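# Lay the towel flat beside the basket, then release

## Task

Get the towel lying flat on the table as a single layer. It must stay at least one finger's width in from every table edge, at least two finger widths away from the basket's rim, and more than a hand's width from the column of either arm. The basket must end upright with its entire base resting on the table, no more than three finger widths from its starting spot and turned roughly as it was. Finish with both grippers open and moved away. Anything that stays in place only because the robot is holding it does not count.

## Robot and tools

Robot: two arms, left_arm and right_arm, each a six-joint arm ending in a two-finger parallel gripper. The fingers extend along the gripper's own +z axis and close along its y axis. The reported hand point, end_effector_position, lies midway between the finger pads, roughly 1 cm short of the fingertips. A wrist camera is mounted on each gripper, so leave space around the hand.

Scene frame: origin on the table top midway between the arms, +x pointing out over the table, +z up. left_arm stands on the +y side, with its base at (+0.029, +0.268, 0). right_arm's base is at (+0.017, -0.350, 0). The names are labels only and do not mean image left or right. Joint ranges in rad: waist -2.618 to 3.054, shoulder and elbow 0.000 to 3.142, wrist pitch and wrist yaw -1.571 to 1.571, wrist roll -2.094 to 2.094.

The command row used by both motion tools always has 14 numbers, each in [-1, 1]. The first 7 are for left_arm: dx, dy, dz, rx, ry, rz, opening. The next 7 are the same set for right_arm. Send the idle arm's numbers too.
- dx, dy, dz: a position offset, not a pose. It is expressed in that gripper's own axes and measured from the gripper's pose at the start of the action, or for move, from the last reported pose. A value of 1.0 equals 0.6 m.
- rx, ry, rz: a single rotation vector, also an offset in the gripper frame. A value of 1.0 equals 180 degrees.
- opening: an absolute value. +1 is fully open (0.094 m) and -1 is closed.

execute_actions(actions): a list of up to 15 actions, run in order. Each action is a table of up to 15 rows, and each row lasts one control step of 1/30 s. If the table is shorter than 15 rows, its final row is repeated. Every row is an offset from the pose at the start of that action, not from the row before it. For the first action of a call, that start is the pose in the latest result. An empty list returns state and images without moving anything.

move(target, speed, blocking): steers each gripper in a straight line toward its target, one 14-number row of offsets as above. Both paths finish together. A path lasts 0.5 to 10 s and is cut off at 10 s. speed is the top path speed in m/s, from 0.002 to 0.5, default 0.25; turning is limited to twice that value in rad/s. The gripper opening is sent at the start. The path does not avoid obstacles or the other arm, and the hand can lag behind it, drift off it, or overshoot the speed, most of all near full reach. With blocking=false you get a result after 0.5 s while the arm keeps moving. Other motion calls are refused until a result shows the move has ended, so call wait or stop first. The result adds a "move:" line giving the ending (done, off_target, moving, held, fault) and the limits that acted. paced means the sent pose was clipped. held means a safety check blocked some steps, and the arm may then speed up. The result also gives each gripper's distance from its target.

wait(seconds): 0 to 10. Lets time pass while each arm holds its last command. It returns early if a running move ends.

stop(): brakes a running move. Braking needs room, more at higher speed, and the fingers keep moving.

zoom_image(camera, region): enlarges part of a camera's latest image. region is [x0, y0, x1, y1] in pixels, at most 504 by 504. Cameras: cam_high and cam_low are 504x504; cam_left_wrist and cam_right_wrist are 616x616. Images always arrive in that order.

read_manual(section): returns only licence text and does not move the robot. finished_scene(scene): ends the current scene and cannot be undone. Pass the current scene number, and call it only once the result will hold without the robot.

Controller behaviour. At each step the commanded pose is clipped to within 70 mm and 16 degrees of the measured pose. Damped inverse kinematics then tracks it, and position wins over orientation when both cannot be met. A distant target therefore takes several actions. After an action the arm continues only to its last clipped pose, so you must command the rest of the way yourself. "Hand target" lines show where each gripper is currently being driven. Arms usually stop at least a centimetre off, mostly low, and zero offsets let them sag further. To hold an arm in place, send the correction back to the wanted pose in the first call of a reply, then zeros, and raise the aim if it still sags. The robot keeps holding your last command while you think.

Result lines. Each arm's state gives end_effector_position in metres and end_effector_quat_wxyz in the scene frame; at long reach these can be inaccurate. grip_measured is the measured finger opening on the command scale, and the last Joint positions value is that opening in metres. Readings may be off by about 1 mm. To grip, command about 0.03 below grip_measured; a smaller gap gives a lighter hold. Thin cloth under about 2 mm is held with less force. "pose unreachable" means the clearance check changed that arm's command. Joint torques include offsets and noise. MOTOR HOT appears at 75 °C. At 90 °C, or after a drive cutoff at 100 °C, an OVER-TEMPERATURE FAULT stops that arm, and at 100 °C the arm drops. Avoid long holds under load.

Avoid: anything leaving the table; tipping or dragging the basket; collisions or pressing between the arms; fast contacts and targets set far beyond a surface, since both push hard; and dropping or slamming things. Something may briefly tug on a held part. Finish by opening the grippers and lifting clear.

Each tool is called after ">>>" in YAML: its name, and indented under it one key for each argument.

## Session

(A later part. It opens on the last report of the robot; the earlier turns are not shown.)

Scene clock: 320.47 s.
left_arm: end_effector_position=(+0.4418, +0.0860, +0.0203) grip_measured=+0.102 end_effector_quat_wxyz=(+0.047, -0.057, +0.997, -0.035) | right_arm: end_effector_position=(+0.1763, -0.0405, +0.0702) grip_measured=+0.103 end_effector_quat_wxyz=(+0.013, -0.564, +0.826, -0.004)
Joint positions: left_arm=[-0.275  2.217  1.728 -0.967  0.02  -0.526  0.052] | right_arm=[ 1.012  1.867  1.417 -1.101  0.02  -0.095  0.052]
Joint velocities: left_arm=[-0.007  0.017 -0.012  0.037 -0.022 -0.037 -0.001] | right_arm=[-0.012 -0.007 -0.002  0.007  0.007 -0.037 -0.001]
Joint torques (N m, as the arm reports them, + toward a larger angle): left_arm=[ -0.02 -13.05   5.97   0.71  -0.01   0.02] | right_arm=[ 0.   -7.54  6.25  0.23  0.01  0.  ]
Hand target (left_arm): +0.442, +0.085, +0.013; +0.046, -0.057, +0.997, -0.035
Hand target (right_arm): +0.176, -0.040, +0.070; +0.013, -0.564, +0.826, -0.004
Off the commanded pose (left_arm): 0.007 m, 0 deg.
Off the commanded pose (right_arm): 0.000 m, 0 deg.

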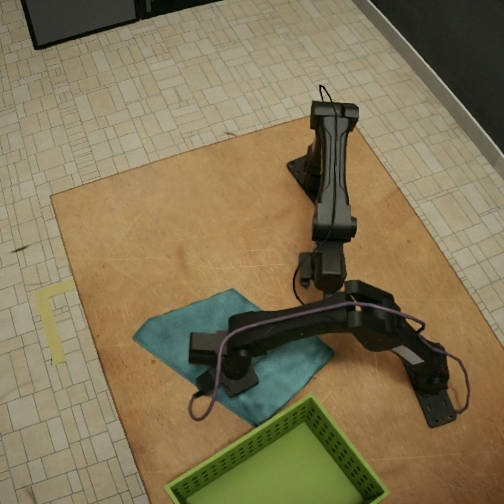

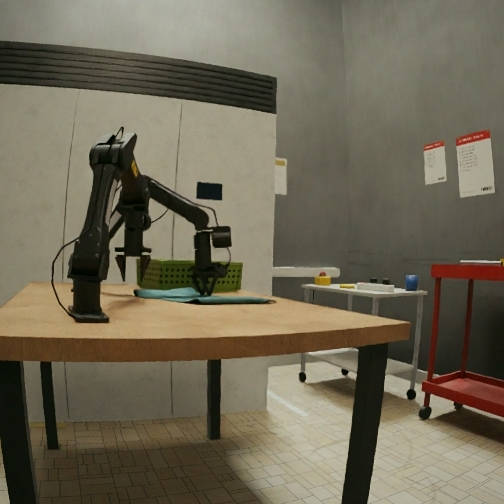

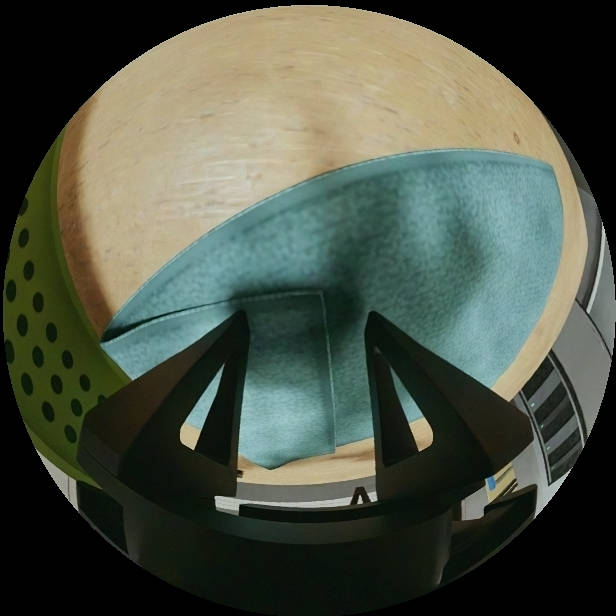

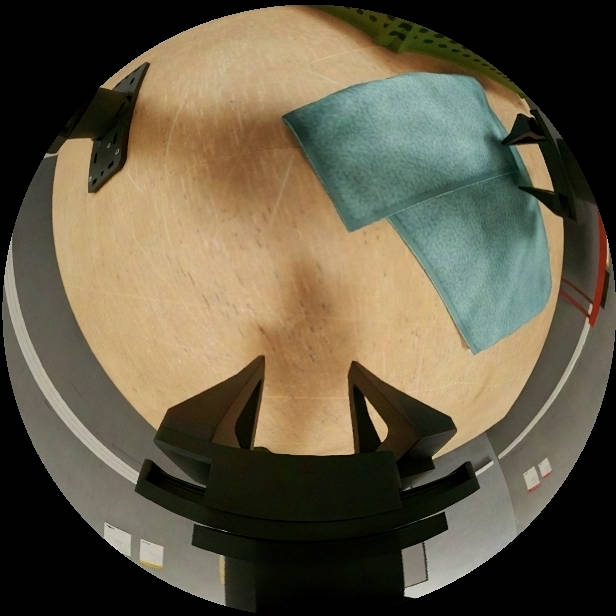

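>>> execute_actions:
  actions:
    - [[0,0,0.004,0,0,0,-0.3, 0,0,0,0,0,0,0.1]]
    - [[0,0,0.003,0,0,0,-0.7, 0,0,0,0,0,0,0.1]]
    - [[0,0,0.003,0,0,0,-1, 0,0,0,0,0,0,0.1]]
    - [[0,0,0,0,0,0,-1, 0,0,0,0,0,0,0.1]]

>>> move:
  target: [0,0,-0.12,0,0,0,-1, 0,0,0,0,0,0,0.1]
  speed: 0.06

Scene clock: 324.40 s.
left_arm: end_effector_position=(+0.4420, +0.0862, +0.0203) grip_measured=-0.985 end_effector_quat_wxyz=(+0.047, -0.057, +0.997, -0.034) | right_arm: end_effector_position=(+0.1763, -0.0405, +0.0702) grip_measured=+0.103 end_effector_quat_wxyz=(+0.013, -0.564, +0.826, -0.004)
Joint positions: left_arm=[-0.275  2.217  1.728 -0.966  0.018 -0.526  0.001] | right_arm=[ 1.012  1.867  1.417 -1.101  0.02  -0.095  0.052]
Joint velocities: left_arm=[ 0.012 -0.002 -0.007 -0.022 -0.066  0.066 -0.   ] | right_arm=[ 0.022 -0.022  0.007 -0.051 -0.007  0.095 -0.   ]
Joint torques (N m, as the arm reports them, + toward a larger angle): left_arm=[  0.07 -13.97   6.91   0.45   0.01   0.02] | right_arm=[ 0.   -7.55  6.26  0.24  0.02 -0.01]
Hand target (left_arm): +0.442, +0.086, +0.020; +0.047, -0.057, +0.997, -0.034
Hand target (right_arm): +0.176, -0.040, +0.070; +0.013, -0.564, +0.826, -0.004
Off the commanded pose (left_arm): 0.000 m, 0 deg.
Off the commanded pose (right_arm): 0.000 m, 0 deg.

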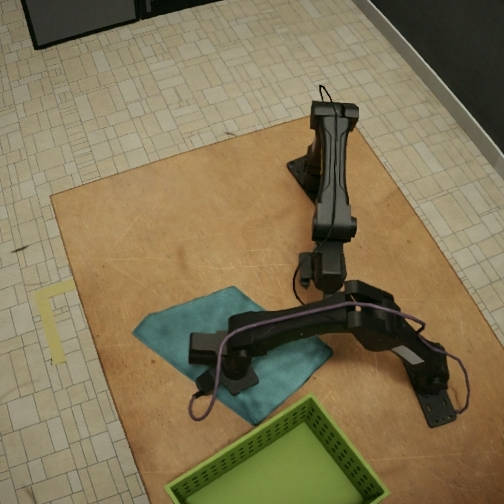

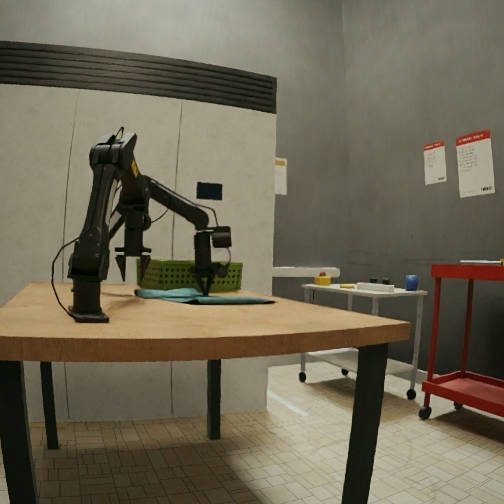

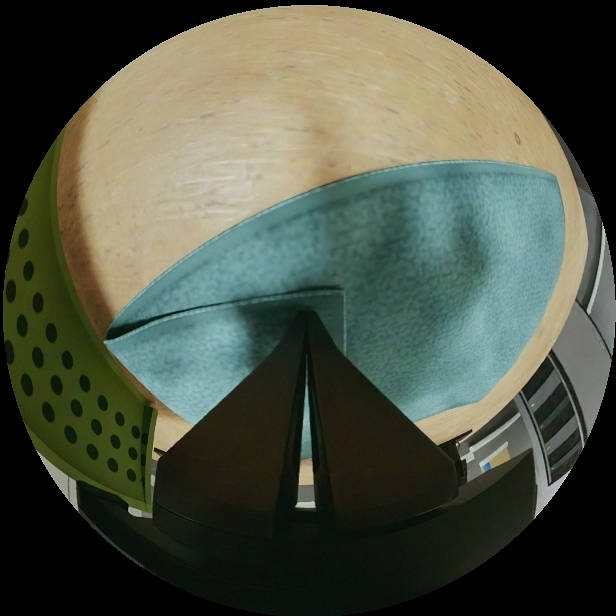

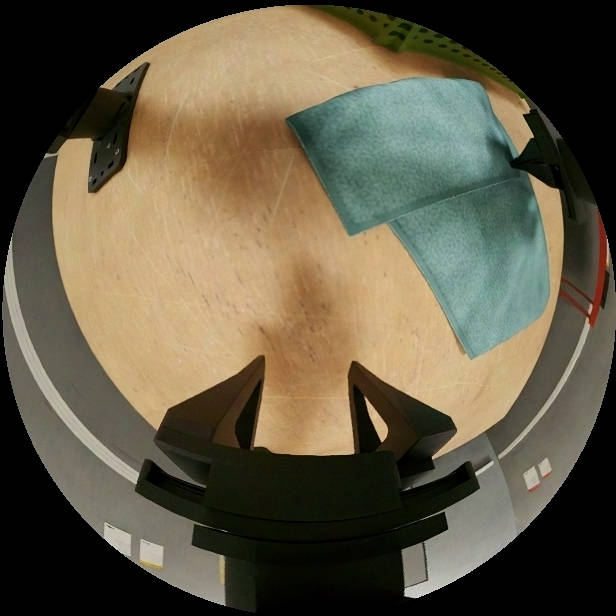

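Scene clock: 326.10 s.
left_arm: end_effector_position=(+0.4308, +0.0910, +0.0799) grip_measured=-0.985 end_effector_quat_wxyz=(+0.037, -0.057, +0.997, -0.029) | right_arm: end_effector_position=(+0.1763, -0.0405, +0.0702) grip_measured=+0.103 end_effector_quat_wxyz=(+0.013, -0.564, +0.826, -0.004)
Joint positions: left_arm=[-0.275  2.151  1.862 -1.189  0.018 -0.526  0.001] | right_arm=[ 1.012  1.867  1.417 -1.101  0.02  -0.095  0.052]
Joint velocities: left_arm=[-0.002 -0.002  0.007 -0.11  -0.051  0.081 -0.   ] | right_arm=[-0.017  0.002  0.007 -0.007 -0.022 -0.022 -0.   ]
Joint torques (N m, as the arm reports them, + toward a larger angle): left_arm=[  0.45 -14.42   9.61   0.3    0.03   0.09] | right_arm=[ 0.01 -7.54  6.26  0.24  0.02  0.  ]
Hand target (left_arm): +0.435, +0.092, +0.092; +0.047, -0.057, +0.997, -0.034
Hand target (right_arm): +0.176, -0.040, +0.070; +0.013, -0.564, +0.826, -0.004
Off the commanded pose (left_arm): 0.013 m, 1 deg.
Off the commanded pose (right_arm): 0.000 m, 0 deg.
move: off_target (left_arm)

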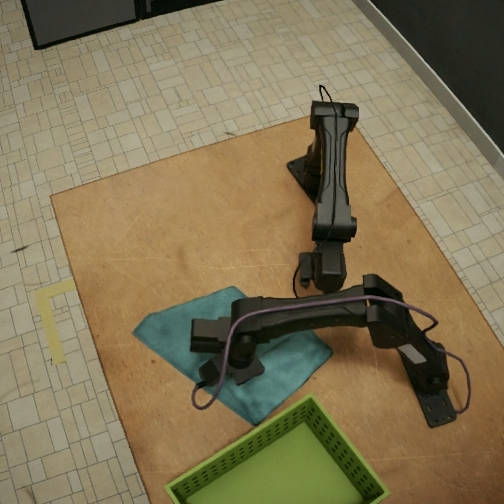

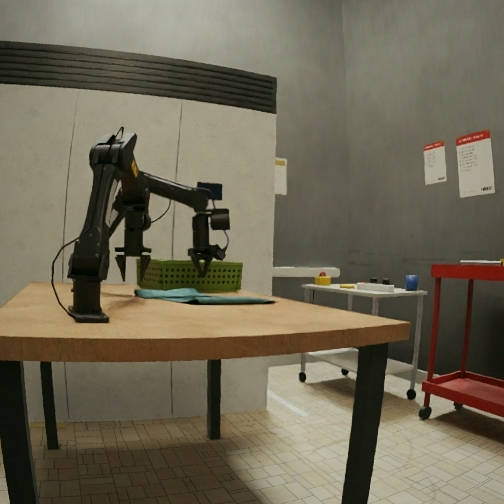

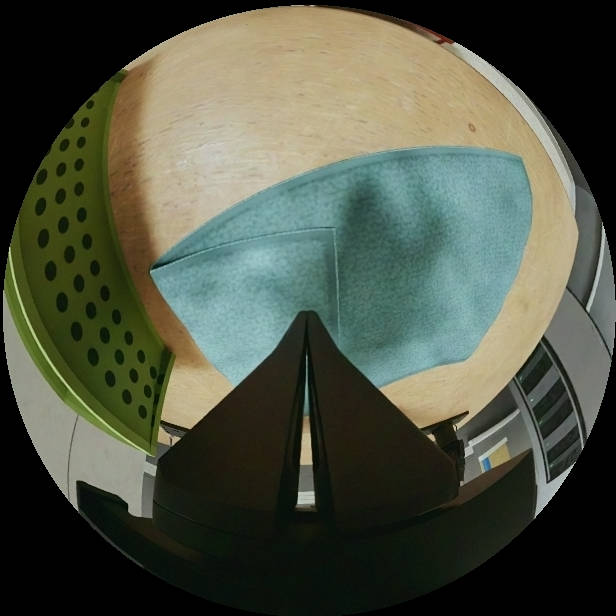

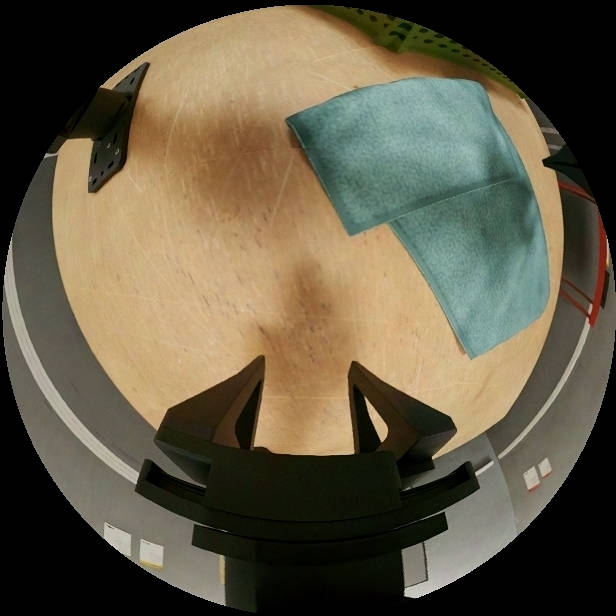

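>>> move:
  target: [-0.014,-0.013,0.055,0,0,0.25,0.15, 0,0,0,0,0,0,0.1]
  speed: 0.15

Scene clock: 342.07 s.
left_arm: end_effector_position=(+0.4446, +0.0850, +0.0551) grip_measured=+0.148 end_effector_quat_wxyz=(+0.051, +0.319, +0.946, -0.014) | right_arm: end_effector_position=(+0.1763, -0.0405, +0.0702) grip_measured=+0.103 end_effector_quat_wxyz=(+0.013, -0.564, +0.826, -0.004)
Joint positions: left_arm=[-0.275  2.213  1.862 -1.116  0.018  0.239  0.054] | right_arm=[ 1.012  1.867  1.417 -1.101  0.02  -0.095  0.052]
Joint velocities: left_arm=[-0.002 -0.002 -0.012 -0.11   0.022  0.037 -0.002] | right_arm=[ 0.012  0.007 -0.002 -0.051 -0.007  0.037 -0.001]
Joint torques (N m, as the arm reports them, + toward a larger angle): left_arm=[ -0.47 -12.83   6.76   0.53   0.01   0.13] | right_arm=[ 0.   -7.55  6.26  0.24  0.02  0.  ]
Hand target (left_arm): +0.443, +0.082, +0.048; +0.046, +0.329, +0.943, -0.013
Hand target (right_arm): +0.176, -0.040, +0.070; +0.013, -0.564, +0.826, -0.004
Off the commanded pose (left_arm): 0.008 m, 1 deg.
Off the commanded pose (right_arm): 0.000 m, 0 deg.
move: done

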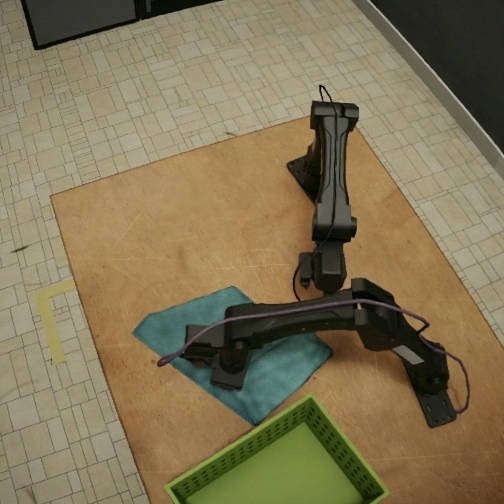

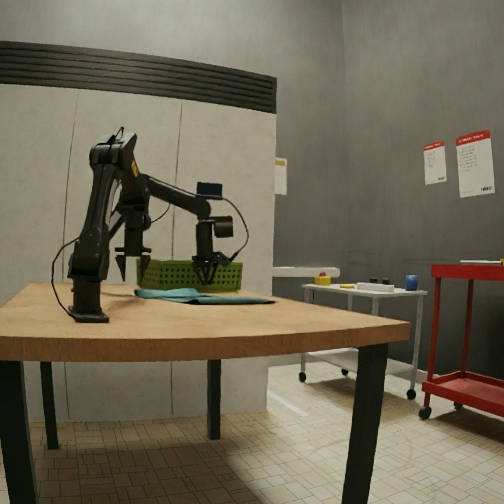

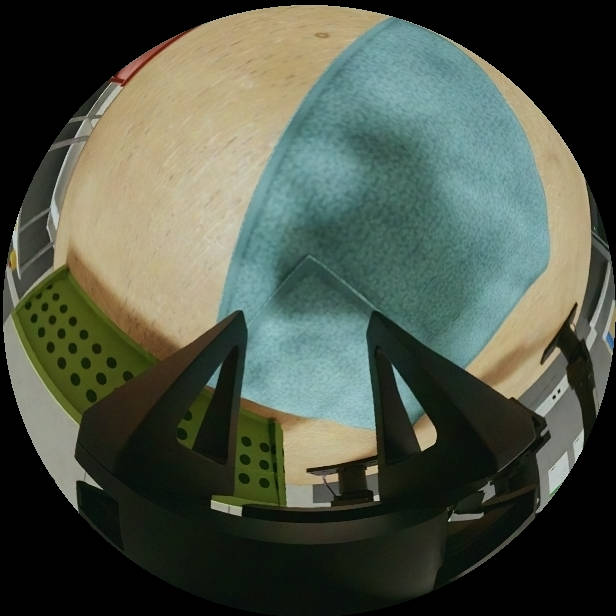

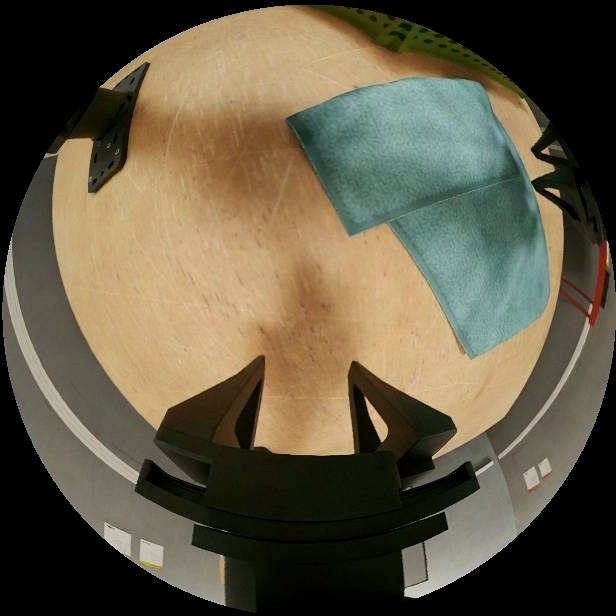

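>>> execute_actions:
  actions: []

Scene clock: 351.77 s.
left_arm: end_effector_position=(+0.4447, +0.0850, +0.0551) grip_measured=+0.148 end_effector_quat_wxyz=(+0.051, +0.320, +0.946, -0.014) | right_arm: end_effector_position=(+0.1763, -0.0405, +0.0702) grip_measured=+0.103 end_effector_quat_wxyz=(+0.013, -0.564, +0.826, -0.004)
Joint positions: left_arm=[-0.275  2.213  1.862 -1.115  0.018  0.242  0.054] | right_arm=[ 1.012  1.867  1.417 -1.101  0.02  -0.095  0.052]
Joint velocities: left_arm=[-0.012  0.017  0.017 -0.022 -0.051 -0.125 -0.001] | right_arm=[ 0.027 -0.017  0.012  0.007 -0.066 -0.007 -0.   ]
Joint torques (N m, as the arm reports them, + toward a larger angle): left_arm=[ -0.49 -12.87   6.63   0.53   0.03   0.1 ] | right_arm=[ 0.01 -7.55  6.25  0.23  0.02 -0.01]
Hand target (left_arm): +0.443, +0.082, +0.048; +0.046, +0.329, +0.943, -0.013
Hand target (right_arm): +0.176, -0.040, +0.070; +0.013, -0.564, +0.826, -0.004
Off the commanded pose (left_arm): 0.008 m, 1 deg.
Off the commanded pose (right_arm): 0.000 m, 0 deg.

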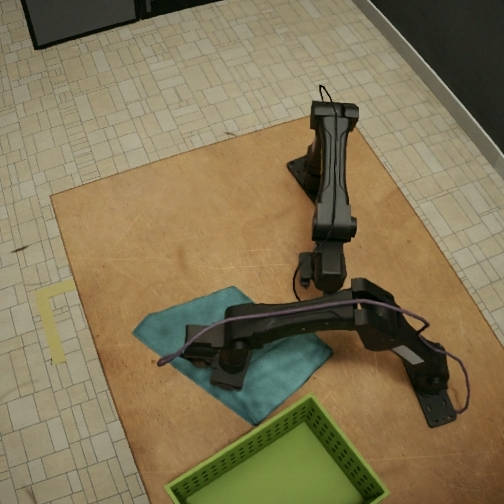

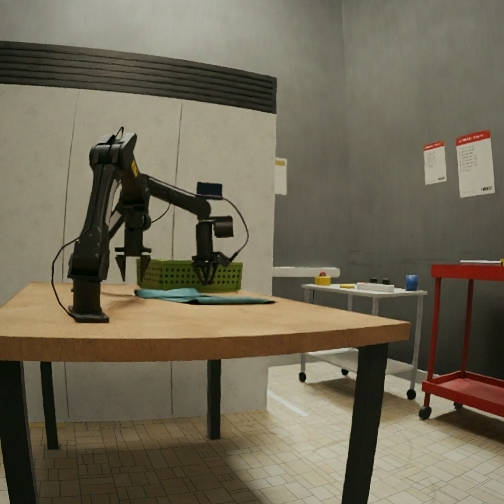

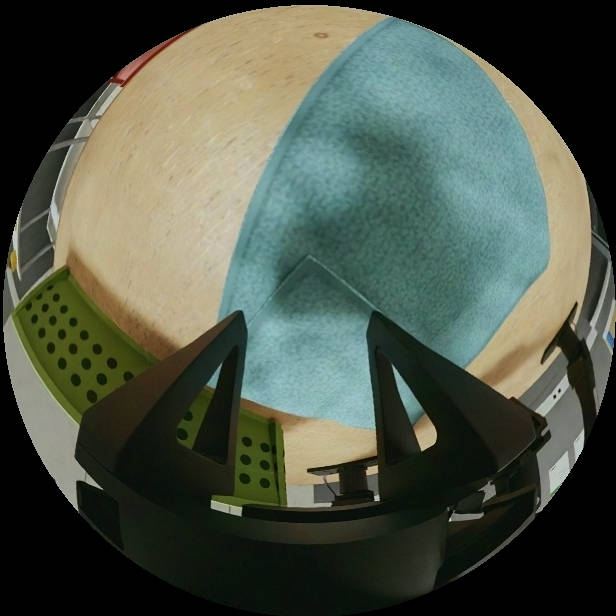

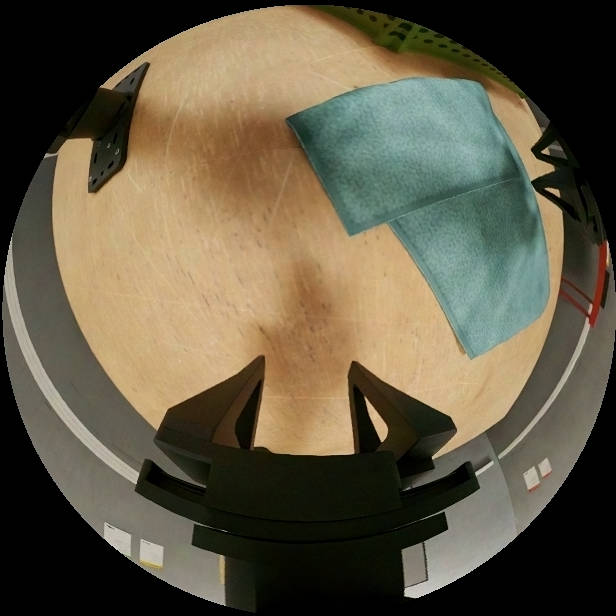

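>>> move:
  target: [0.006,0,0.062,0,0,0,0.148, 0,0,0,0,0,0,0.10]
  speed: 0.06

Scene clock: 361.60 s.
left_arm: end_effector_position=(+0.4499, +0.0828, +0.0269) grip_measured=+0.148 end_effector_quat_wxyz=(+0.062, +0.320, +0.945, -0.014) | right_arm: end_effector_position=(+0.1763, -0.0405, +0.0702) grip_measured=+0.103 end_effector_quat_wxyz=(+0.013, -0.564, +0.826, -0.004)
Joint positions: left_arm=[-0.275  2.235  1.783 -0.993  0.018  0.242  0.054] | right_arm=[ 1.012  1.867  1.417 -1.101  0.02  -0.095  0.052]
Joint velocities: left_arm=[-0.012 -0.017 -0.017  0.081 -0.037 -0.022 -0.   ] | right_arm=[-0.007  0.002 -0.032 -0.022  0.007  0.037  0.   ]
Joint torques (N m, as the arm reports them, + toward a larger angle): left_arm=[ -0.09 -13.34   5.34   0.57   0.04  -0.02] | right_arm=[ 0.   -7.54  6.25  0.23  0.01 -0.01]
Hand target (left_arm): +0.445, +0.085, +0.018; +0.051, +0.320, +0.946, -0.014
Hand target (right_arm): +0.176, -0.040, +0.070; +0.013, -0.564, +0.826, -0.004
Off the commanded pose (left_arm): 0.011 m, 1 deg.
Off the commanded pose (right_arm): 0.000 m, 0 deg.
move: off_target (left_arm)

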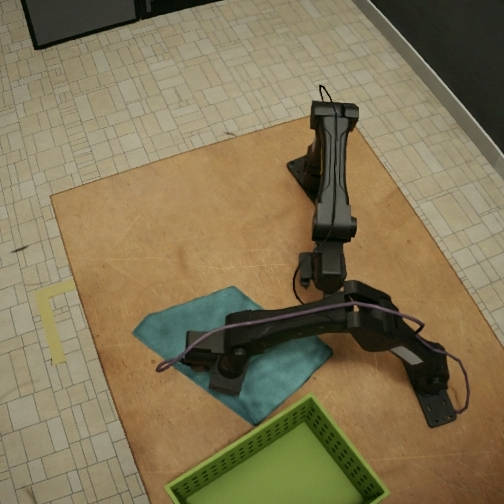

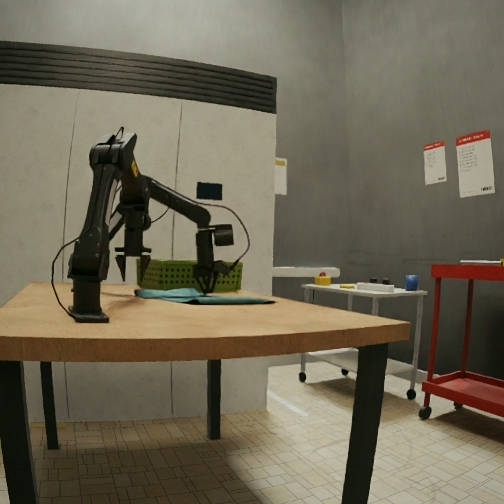

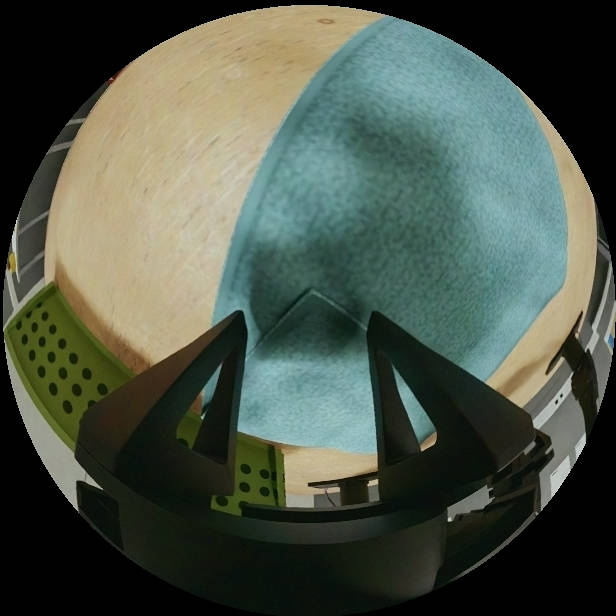

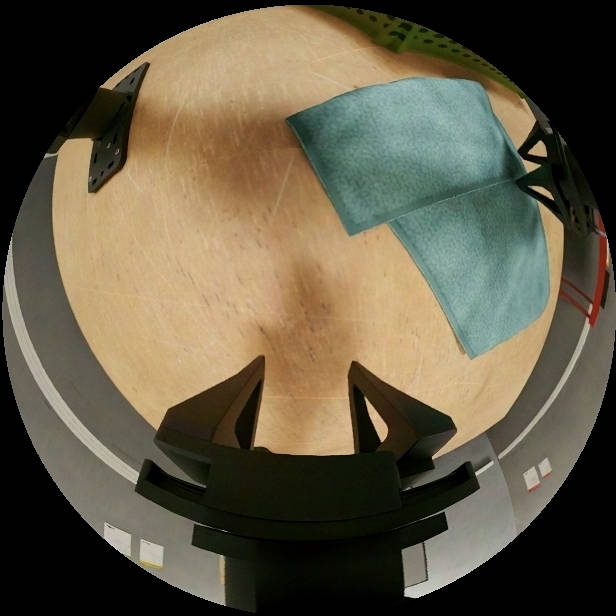

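>>> move:
  target: [-0.008,0.004,0.018,0,0,0,0.148, 0,0,0,0,0,0,0.10]
  speed: 0.03

Scene clock: 367.20 s.
left_arm: end_effector_position=(+0.4500, +0.0827, +0.0168) grip_measured=+0.148 end_effector_quat_wxyz=(+0.055, +0.320, +0.946, -0.014) | right_arm: end_effector_position=(+0.1763, -0.0405, +0.0702) grip_measured=+0.103 end_effector_quat_wxyz=(+0.013, -0.564, +0.826, -0.004)
Joint positions: left_arm=[-0.275  2.259  1.783 -0.983  0.018  0.242  0.054] | right_arm=[ 1.012  1.867  1.417 -1.101  0.02  -0.095  0.052]
Joint velocities: left_arm=[-0.007 -0.002  0.007 -0.022 -0.051 -0.022 -0.001] | right_arm=[-0.027 -0.012  0.002  0.066  0.037 -0.051 -0.   ]
Joint torques (N m, as the arm reports them, + toward a larger angle): left_arm=[  0.29 -13.26   8.8    0.56   0.02   0.05] | right_arm=[ 0.   -7.55  6.26  0.23  0.02  0.  ]
Hand target (left_arm): +0.456, +0.081, +0.017; +0.062, +0.320, +0.945, -0.014
Hand target (right_arm): +0.176, -0.040, +0.070; +0.013, -0.564, +0.826, -0.004
Off the commanded pose (left_arm): 0.006 m, 1 deg.
Off the commanded pose (right_arm): 0.000 m, 0 deg.
move: done

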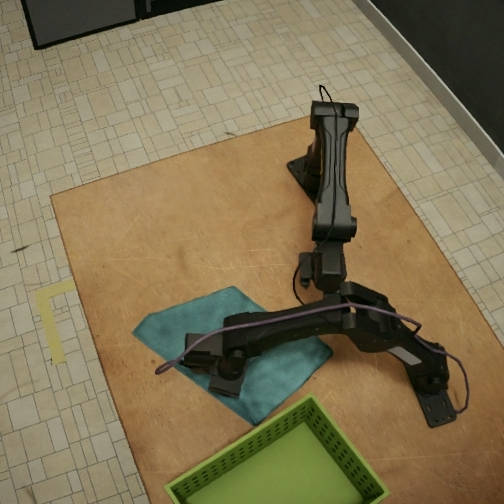

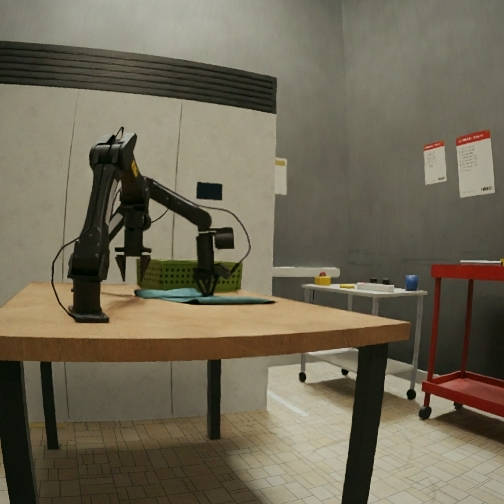

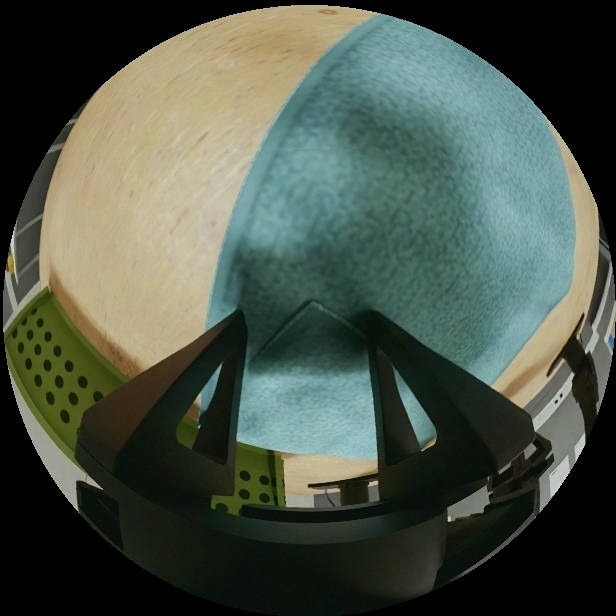

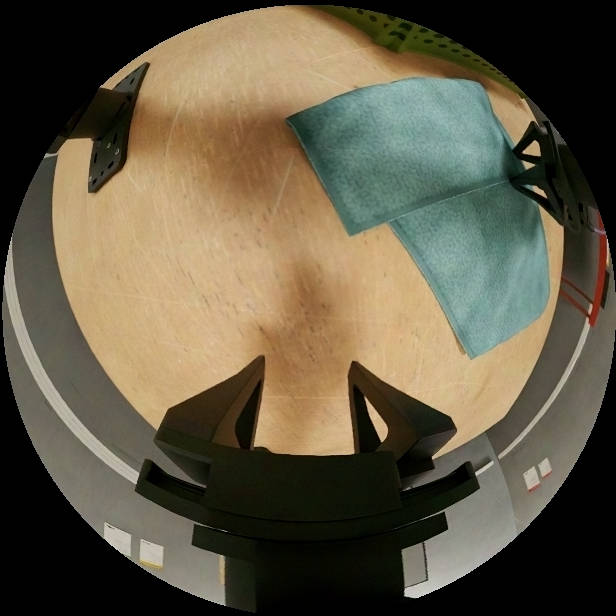

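>>> execute_actions:
  actions:
    - [[0,0,-0.003,0,0,0,-0.3, 0,0,0,0,0,0,0.10]]
    - [[0,0,0,0,0,0,-0.7, 0,0,0,0,0,0,0.10]]
    - [[0,0,0,0,0,0,-1, 0,0,0,0,0,0,0.10]]

Scene clock: 370.60 s.
left_arm: end_effector_position=(+0.4501, +0.0827, +0.0168) grip_measured=-0.969 end_effector_quat_wxyz=(+0.055, +0.320, +0.946, -0.014) | right_arm: end_effector_position=(+0.1763, -0.0405, +0.0702) grip_measured=+0.103 end_effector_quat_wxyz=(+0.013, -0.564, +0.826, -0.004)
Joint positions: left_arm=[-0.275  2.259  1.783 -0.983  0.018  0.242  0.001] | right_arm=[ 1.012  1.867  1.417 -1.101  0.02  -0.095  0.052]
Joint velocities: left_arm=[ 0.002  0.012 -0.007  0.037  0.022 -0.066 -0.001] | right_arm=[-0.012 -0.007 -0.007 -0.11   0.081  0.037  0.   ]
Joint torques (N m, as the arm reports them, + toward a larger angle): left_arm=[  0.02 -14.21   7.09   0.47   0.02   0.05] | right_arm=[ 0.   -7.54  6.26  0.23  0.02 -0.01]
Hand target (left_arm): +0.450, +0.083, +0.017; +0.055, +0.320, +0.946, -0.014
Hand target (right_arm): +0.176, -0.040, +0.070; +0.013, -0.564, +0.826, -0.004
Off the commanded pose (left_arm): 0.000 m, 0 deg.
Off the commanded pose (right_arm): 0.000 m, 0 deg.

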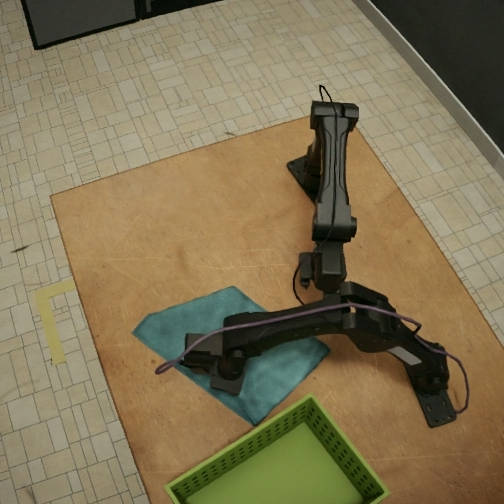

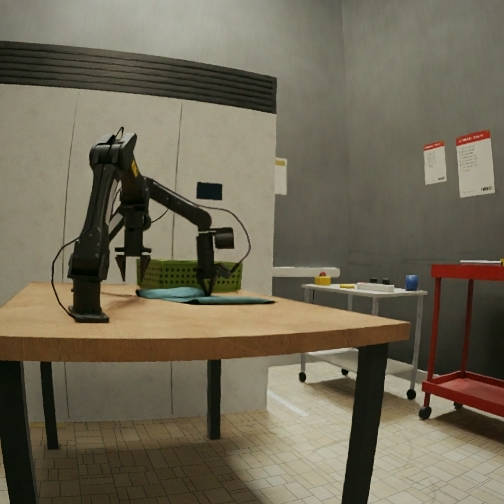

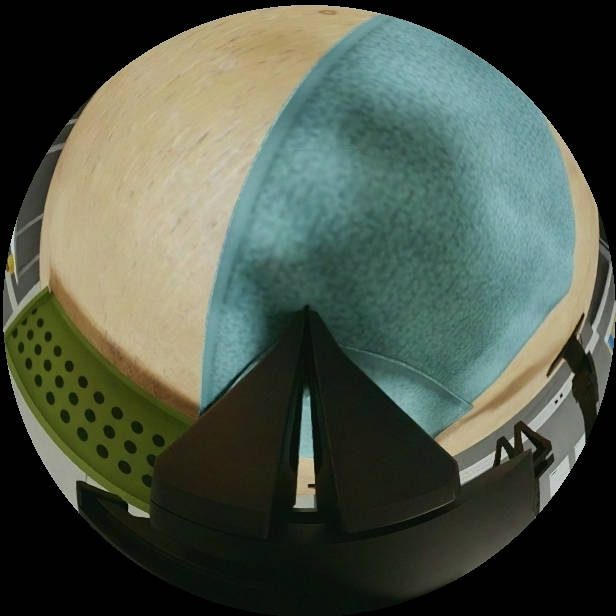

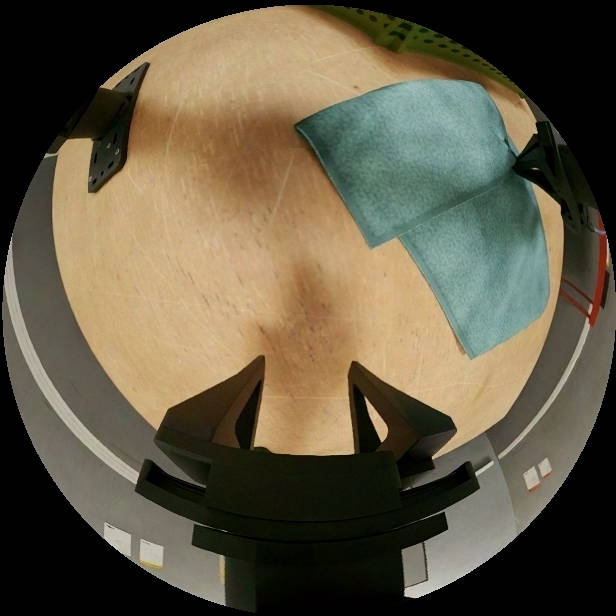

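>>> move:
  target: [0,0,-0.12,0,0,0,-1, 0,0,0,0,0,0,0.10]
  speed: 0.08

Scene clock: 373.13 s.
left_arm: end_effector_position=(+0.4392, +0.0874, +0.0764) grip_measured=-0.969 end_effector_quat_wxyz=(+0.045, +0.320, +0.946, -0.013) | right_arm: end_effector_position=(+0.1763, -0.0405, +0.0702) grip_measured=+0.103 end_effector_quat_wxyz=(+0.013, -0.564, +0.826, -0.004)
Joint positions: left_arm=[-0.275  2.194  1.918 -1.203  0.018  0.242  0.001] | right_arm=[ 1.012  1.867  1.417 -1.101  0.02  -0.095  0.052]
Joint velocities: left_arm=[-0.017  0.012 -0.002  0.007 -0.037  0.037 -0.   ] | right_arm=[ 0.002 -0.002 -0.002 -0.081 -0.051 -0.007  0.001]
Joint torques (N m, as the arm reports them, + toward a larger angle): left_arm=[  0.3  -14.64   9.78   0.27   0.06   0.05] | right_arm=[ 0.   -7.54  6.25  0.24  0.02 -0.01]
Hand target (left_arm): +0.443, +0.088, +0.088; +0.055, +0.320, +0.946, -0.014
Hand target (right_arm): +0.176, -0.040, +0.070; +0.013, -0.564, +0.826, -0.004
Off the commanded pose (left_arm): 0.013 m, 1 deg.
Off the commanded pose (right_arm): 0.000 m, 0 deg.
move: off_target (left_arm)

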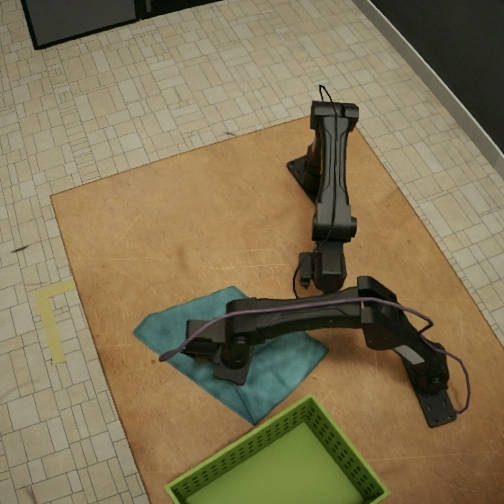

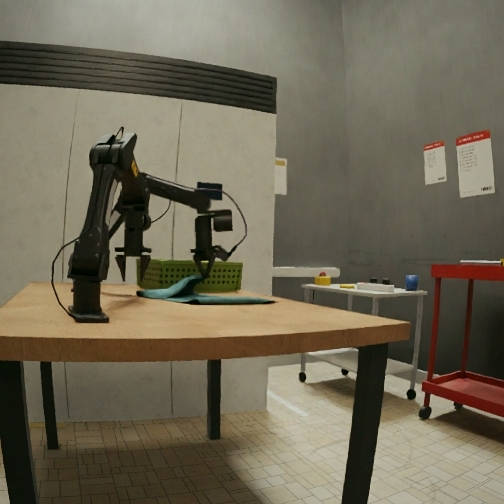

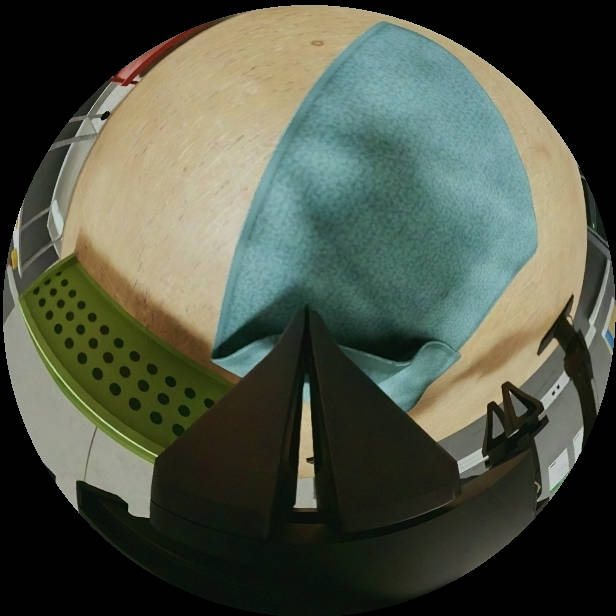

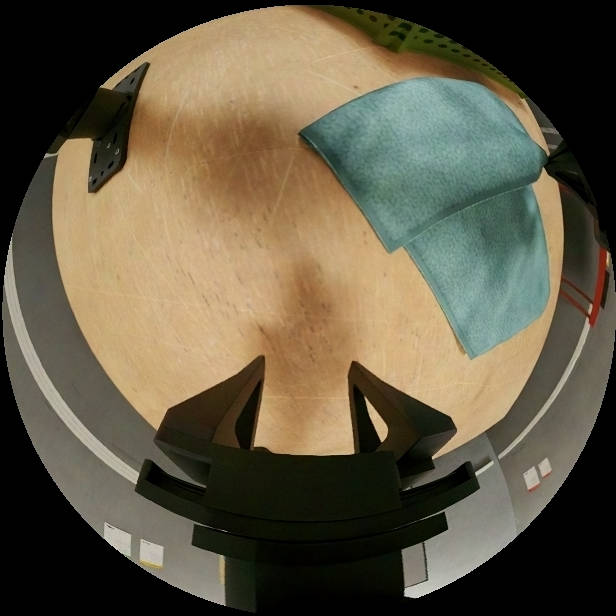

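>>> move:
  target: [0.031,0.053,-0.11,0,0,0,-1, 0,0,0,0,0,0,0.10]
  speed: 0.08

Scene clock: 437.87 s.
left_arm: end_effector_position=(+0.4359, +0.1282, +0.1262) grip_measured=-0.969 end_effector_quat_wxyz=(+0.030, +0.317, +0.948, -0.009) | right_arm: end_effector_position=(+0.1763, -0.0405, +0.0702) grip_measured=+0.103 end_effector_quat_wxyz=(+0.013, -0.564, +0.826, -0.004)
Joint positions: left_arm=[-0.191  2.158  2.06  -1.412  0.018  0.319  0.001] | right_arm=[ 1.012  1.867  1.417 -1.101  0.02  -0.095  0.052]
Joint velocities: left_arm=[-0.002 -0.012 -0.007 -0.007  0.007 -0.007  0.   ] | right_arm=[-0.022 -0.002  0.007  0.007 -0.022 -0.022 -0.002]
Joint torques (N m, as the arm reports them, + toward a larger angle): left_arm=[  0.44 -14.61   9.71   0.24   0.07   0.1 ] | right_arm=[-0.01 -7.54  6.25  0.23  0.02 -0.01]
Hand target (left_arm): +0.438, +0.128, +0.140; +0.045, +0.320, +0.946, -0.013
Hand target (right_arm): +0.176, -0.040, +0.070; +0.013, -0.564, +0.826, -0.004
Off the commanded pose (left_arm): 0.015 m, 2 deg.
Off the commanded pose (right_arm): 0.000 m, 0 deg.
move: off_target (left_arm)

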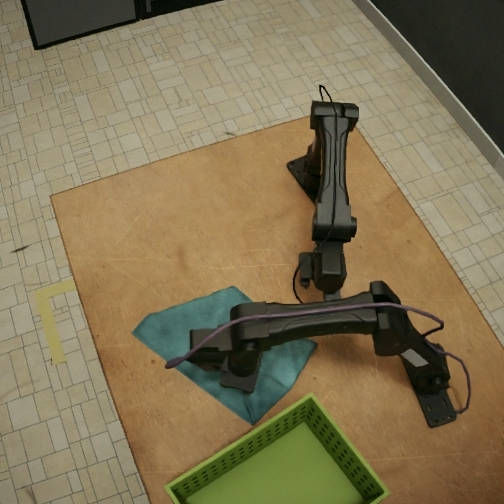

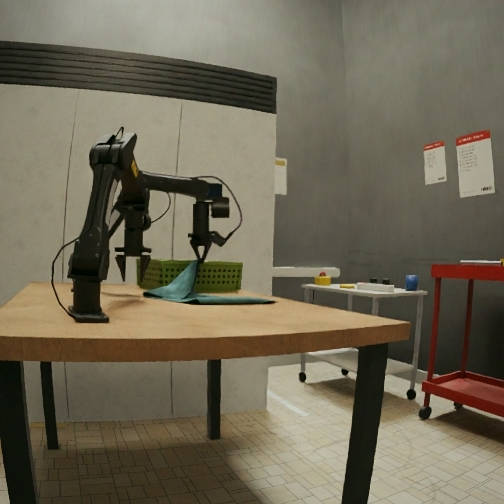

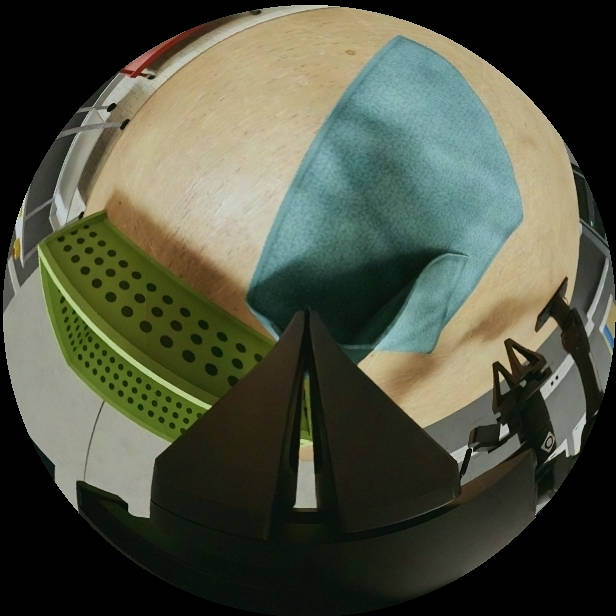

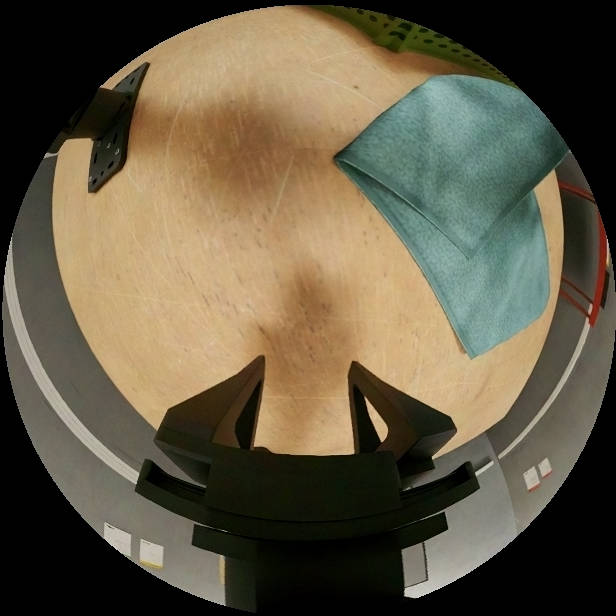

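>>> move:
  target: [0,0,-0.02,0,0,0,-1, -0.109,-0.233,-0.017,0,-0.1,0,0.10]
  speed: 0.12

Scene clock: 448.83 s.
left_arm: end_effector_position=(+0.4325, +0.1294, +0.1324) grip_measured=-0.969 end_effector_quat_wxyz=(+0.025, +0.318, +0.948, -0.009) | right_arm: end_effector_position=(+0.3223, -0.0397, +0.0768) grip_measured=+0.103 end_effector_quat_wxyz=(+0.126, -0.557, +0.818, +0.071)
Joint positions: left_arm=[-0.191  2.158  2.085 -1.449  0.018  0.32   0.001] | right_arm=[ 0.66   1.962  1.533 -0.868 -0.1   -0.43   0.052]
Joint velocities: left_arm=[-0.007  0.007  0.007 -0.022  0.007 -0.051 -0.001] | right_arm=[ 0.002  0.002 -0.002  0.037 -0.007 -0.022 -0.   ]
Joint torques (N m, as the arm reports them, + toward a larger angle): left_arm=[  0.17 -12.79   9.65   0.2    0.03   0.03] | right_arm=[-0.43 -8.14  9.64  0.75 -0.15 -0.03]
Hand target (left_arm): +0.435, +0.129, +0.138; +0.030, +0.318, +0.948, -0.009
Hand target (right_arm): +0.330, -0.031, +0.085; +0.144, -0.558, +0.813, +0.080
Off the commanded pose (left_arm): 0.006 m, 1 deg.
Off the commanded pose (right_arm): 0.014 m, 2 deg.
move: off_target (right_arm)

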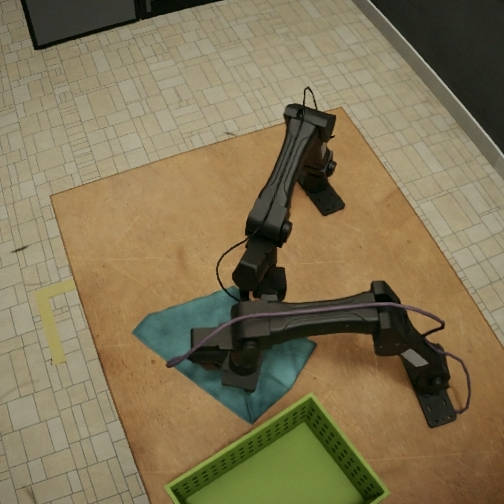

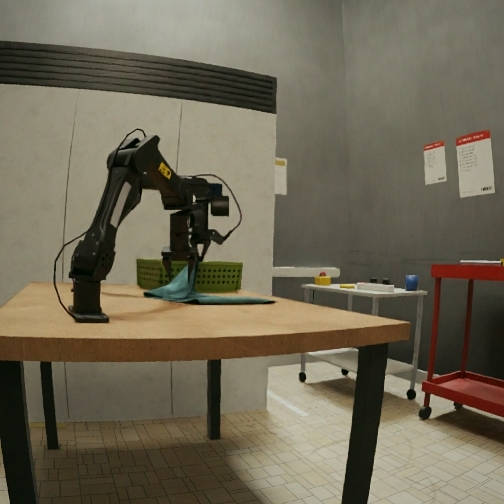

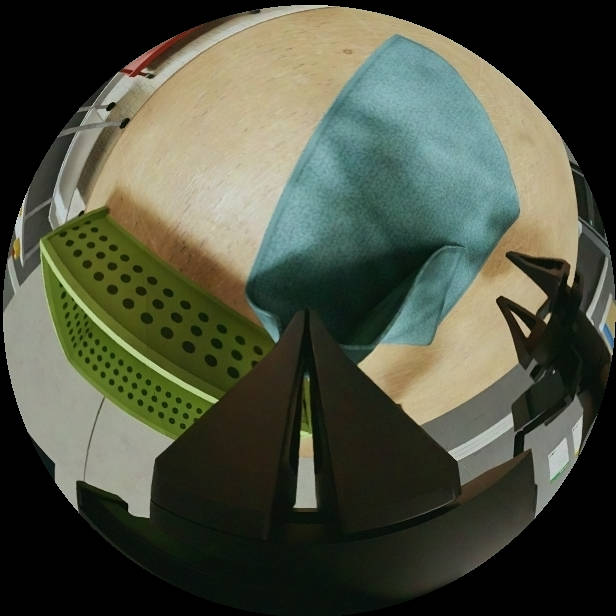

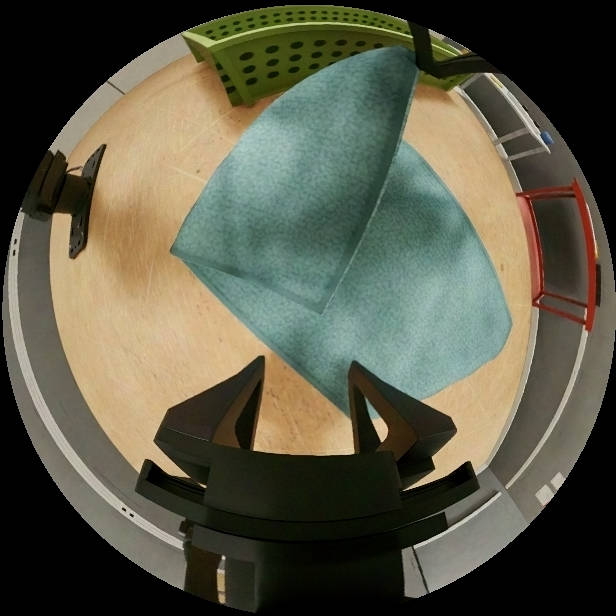

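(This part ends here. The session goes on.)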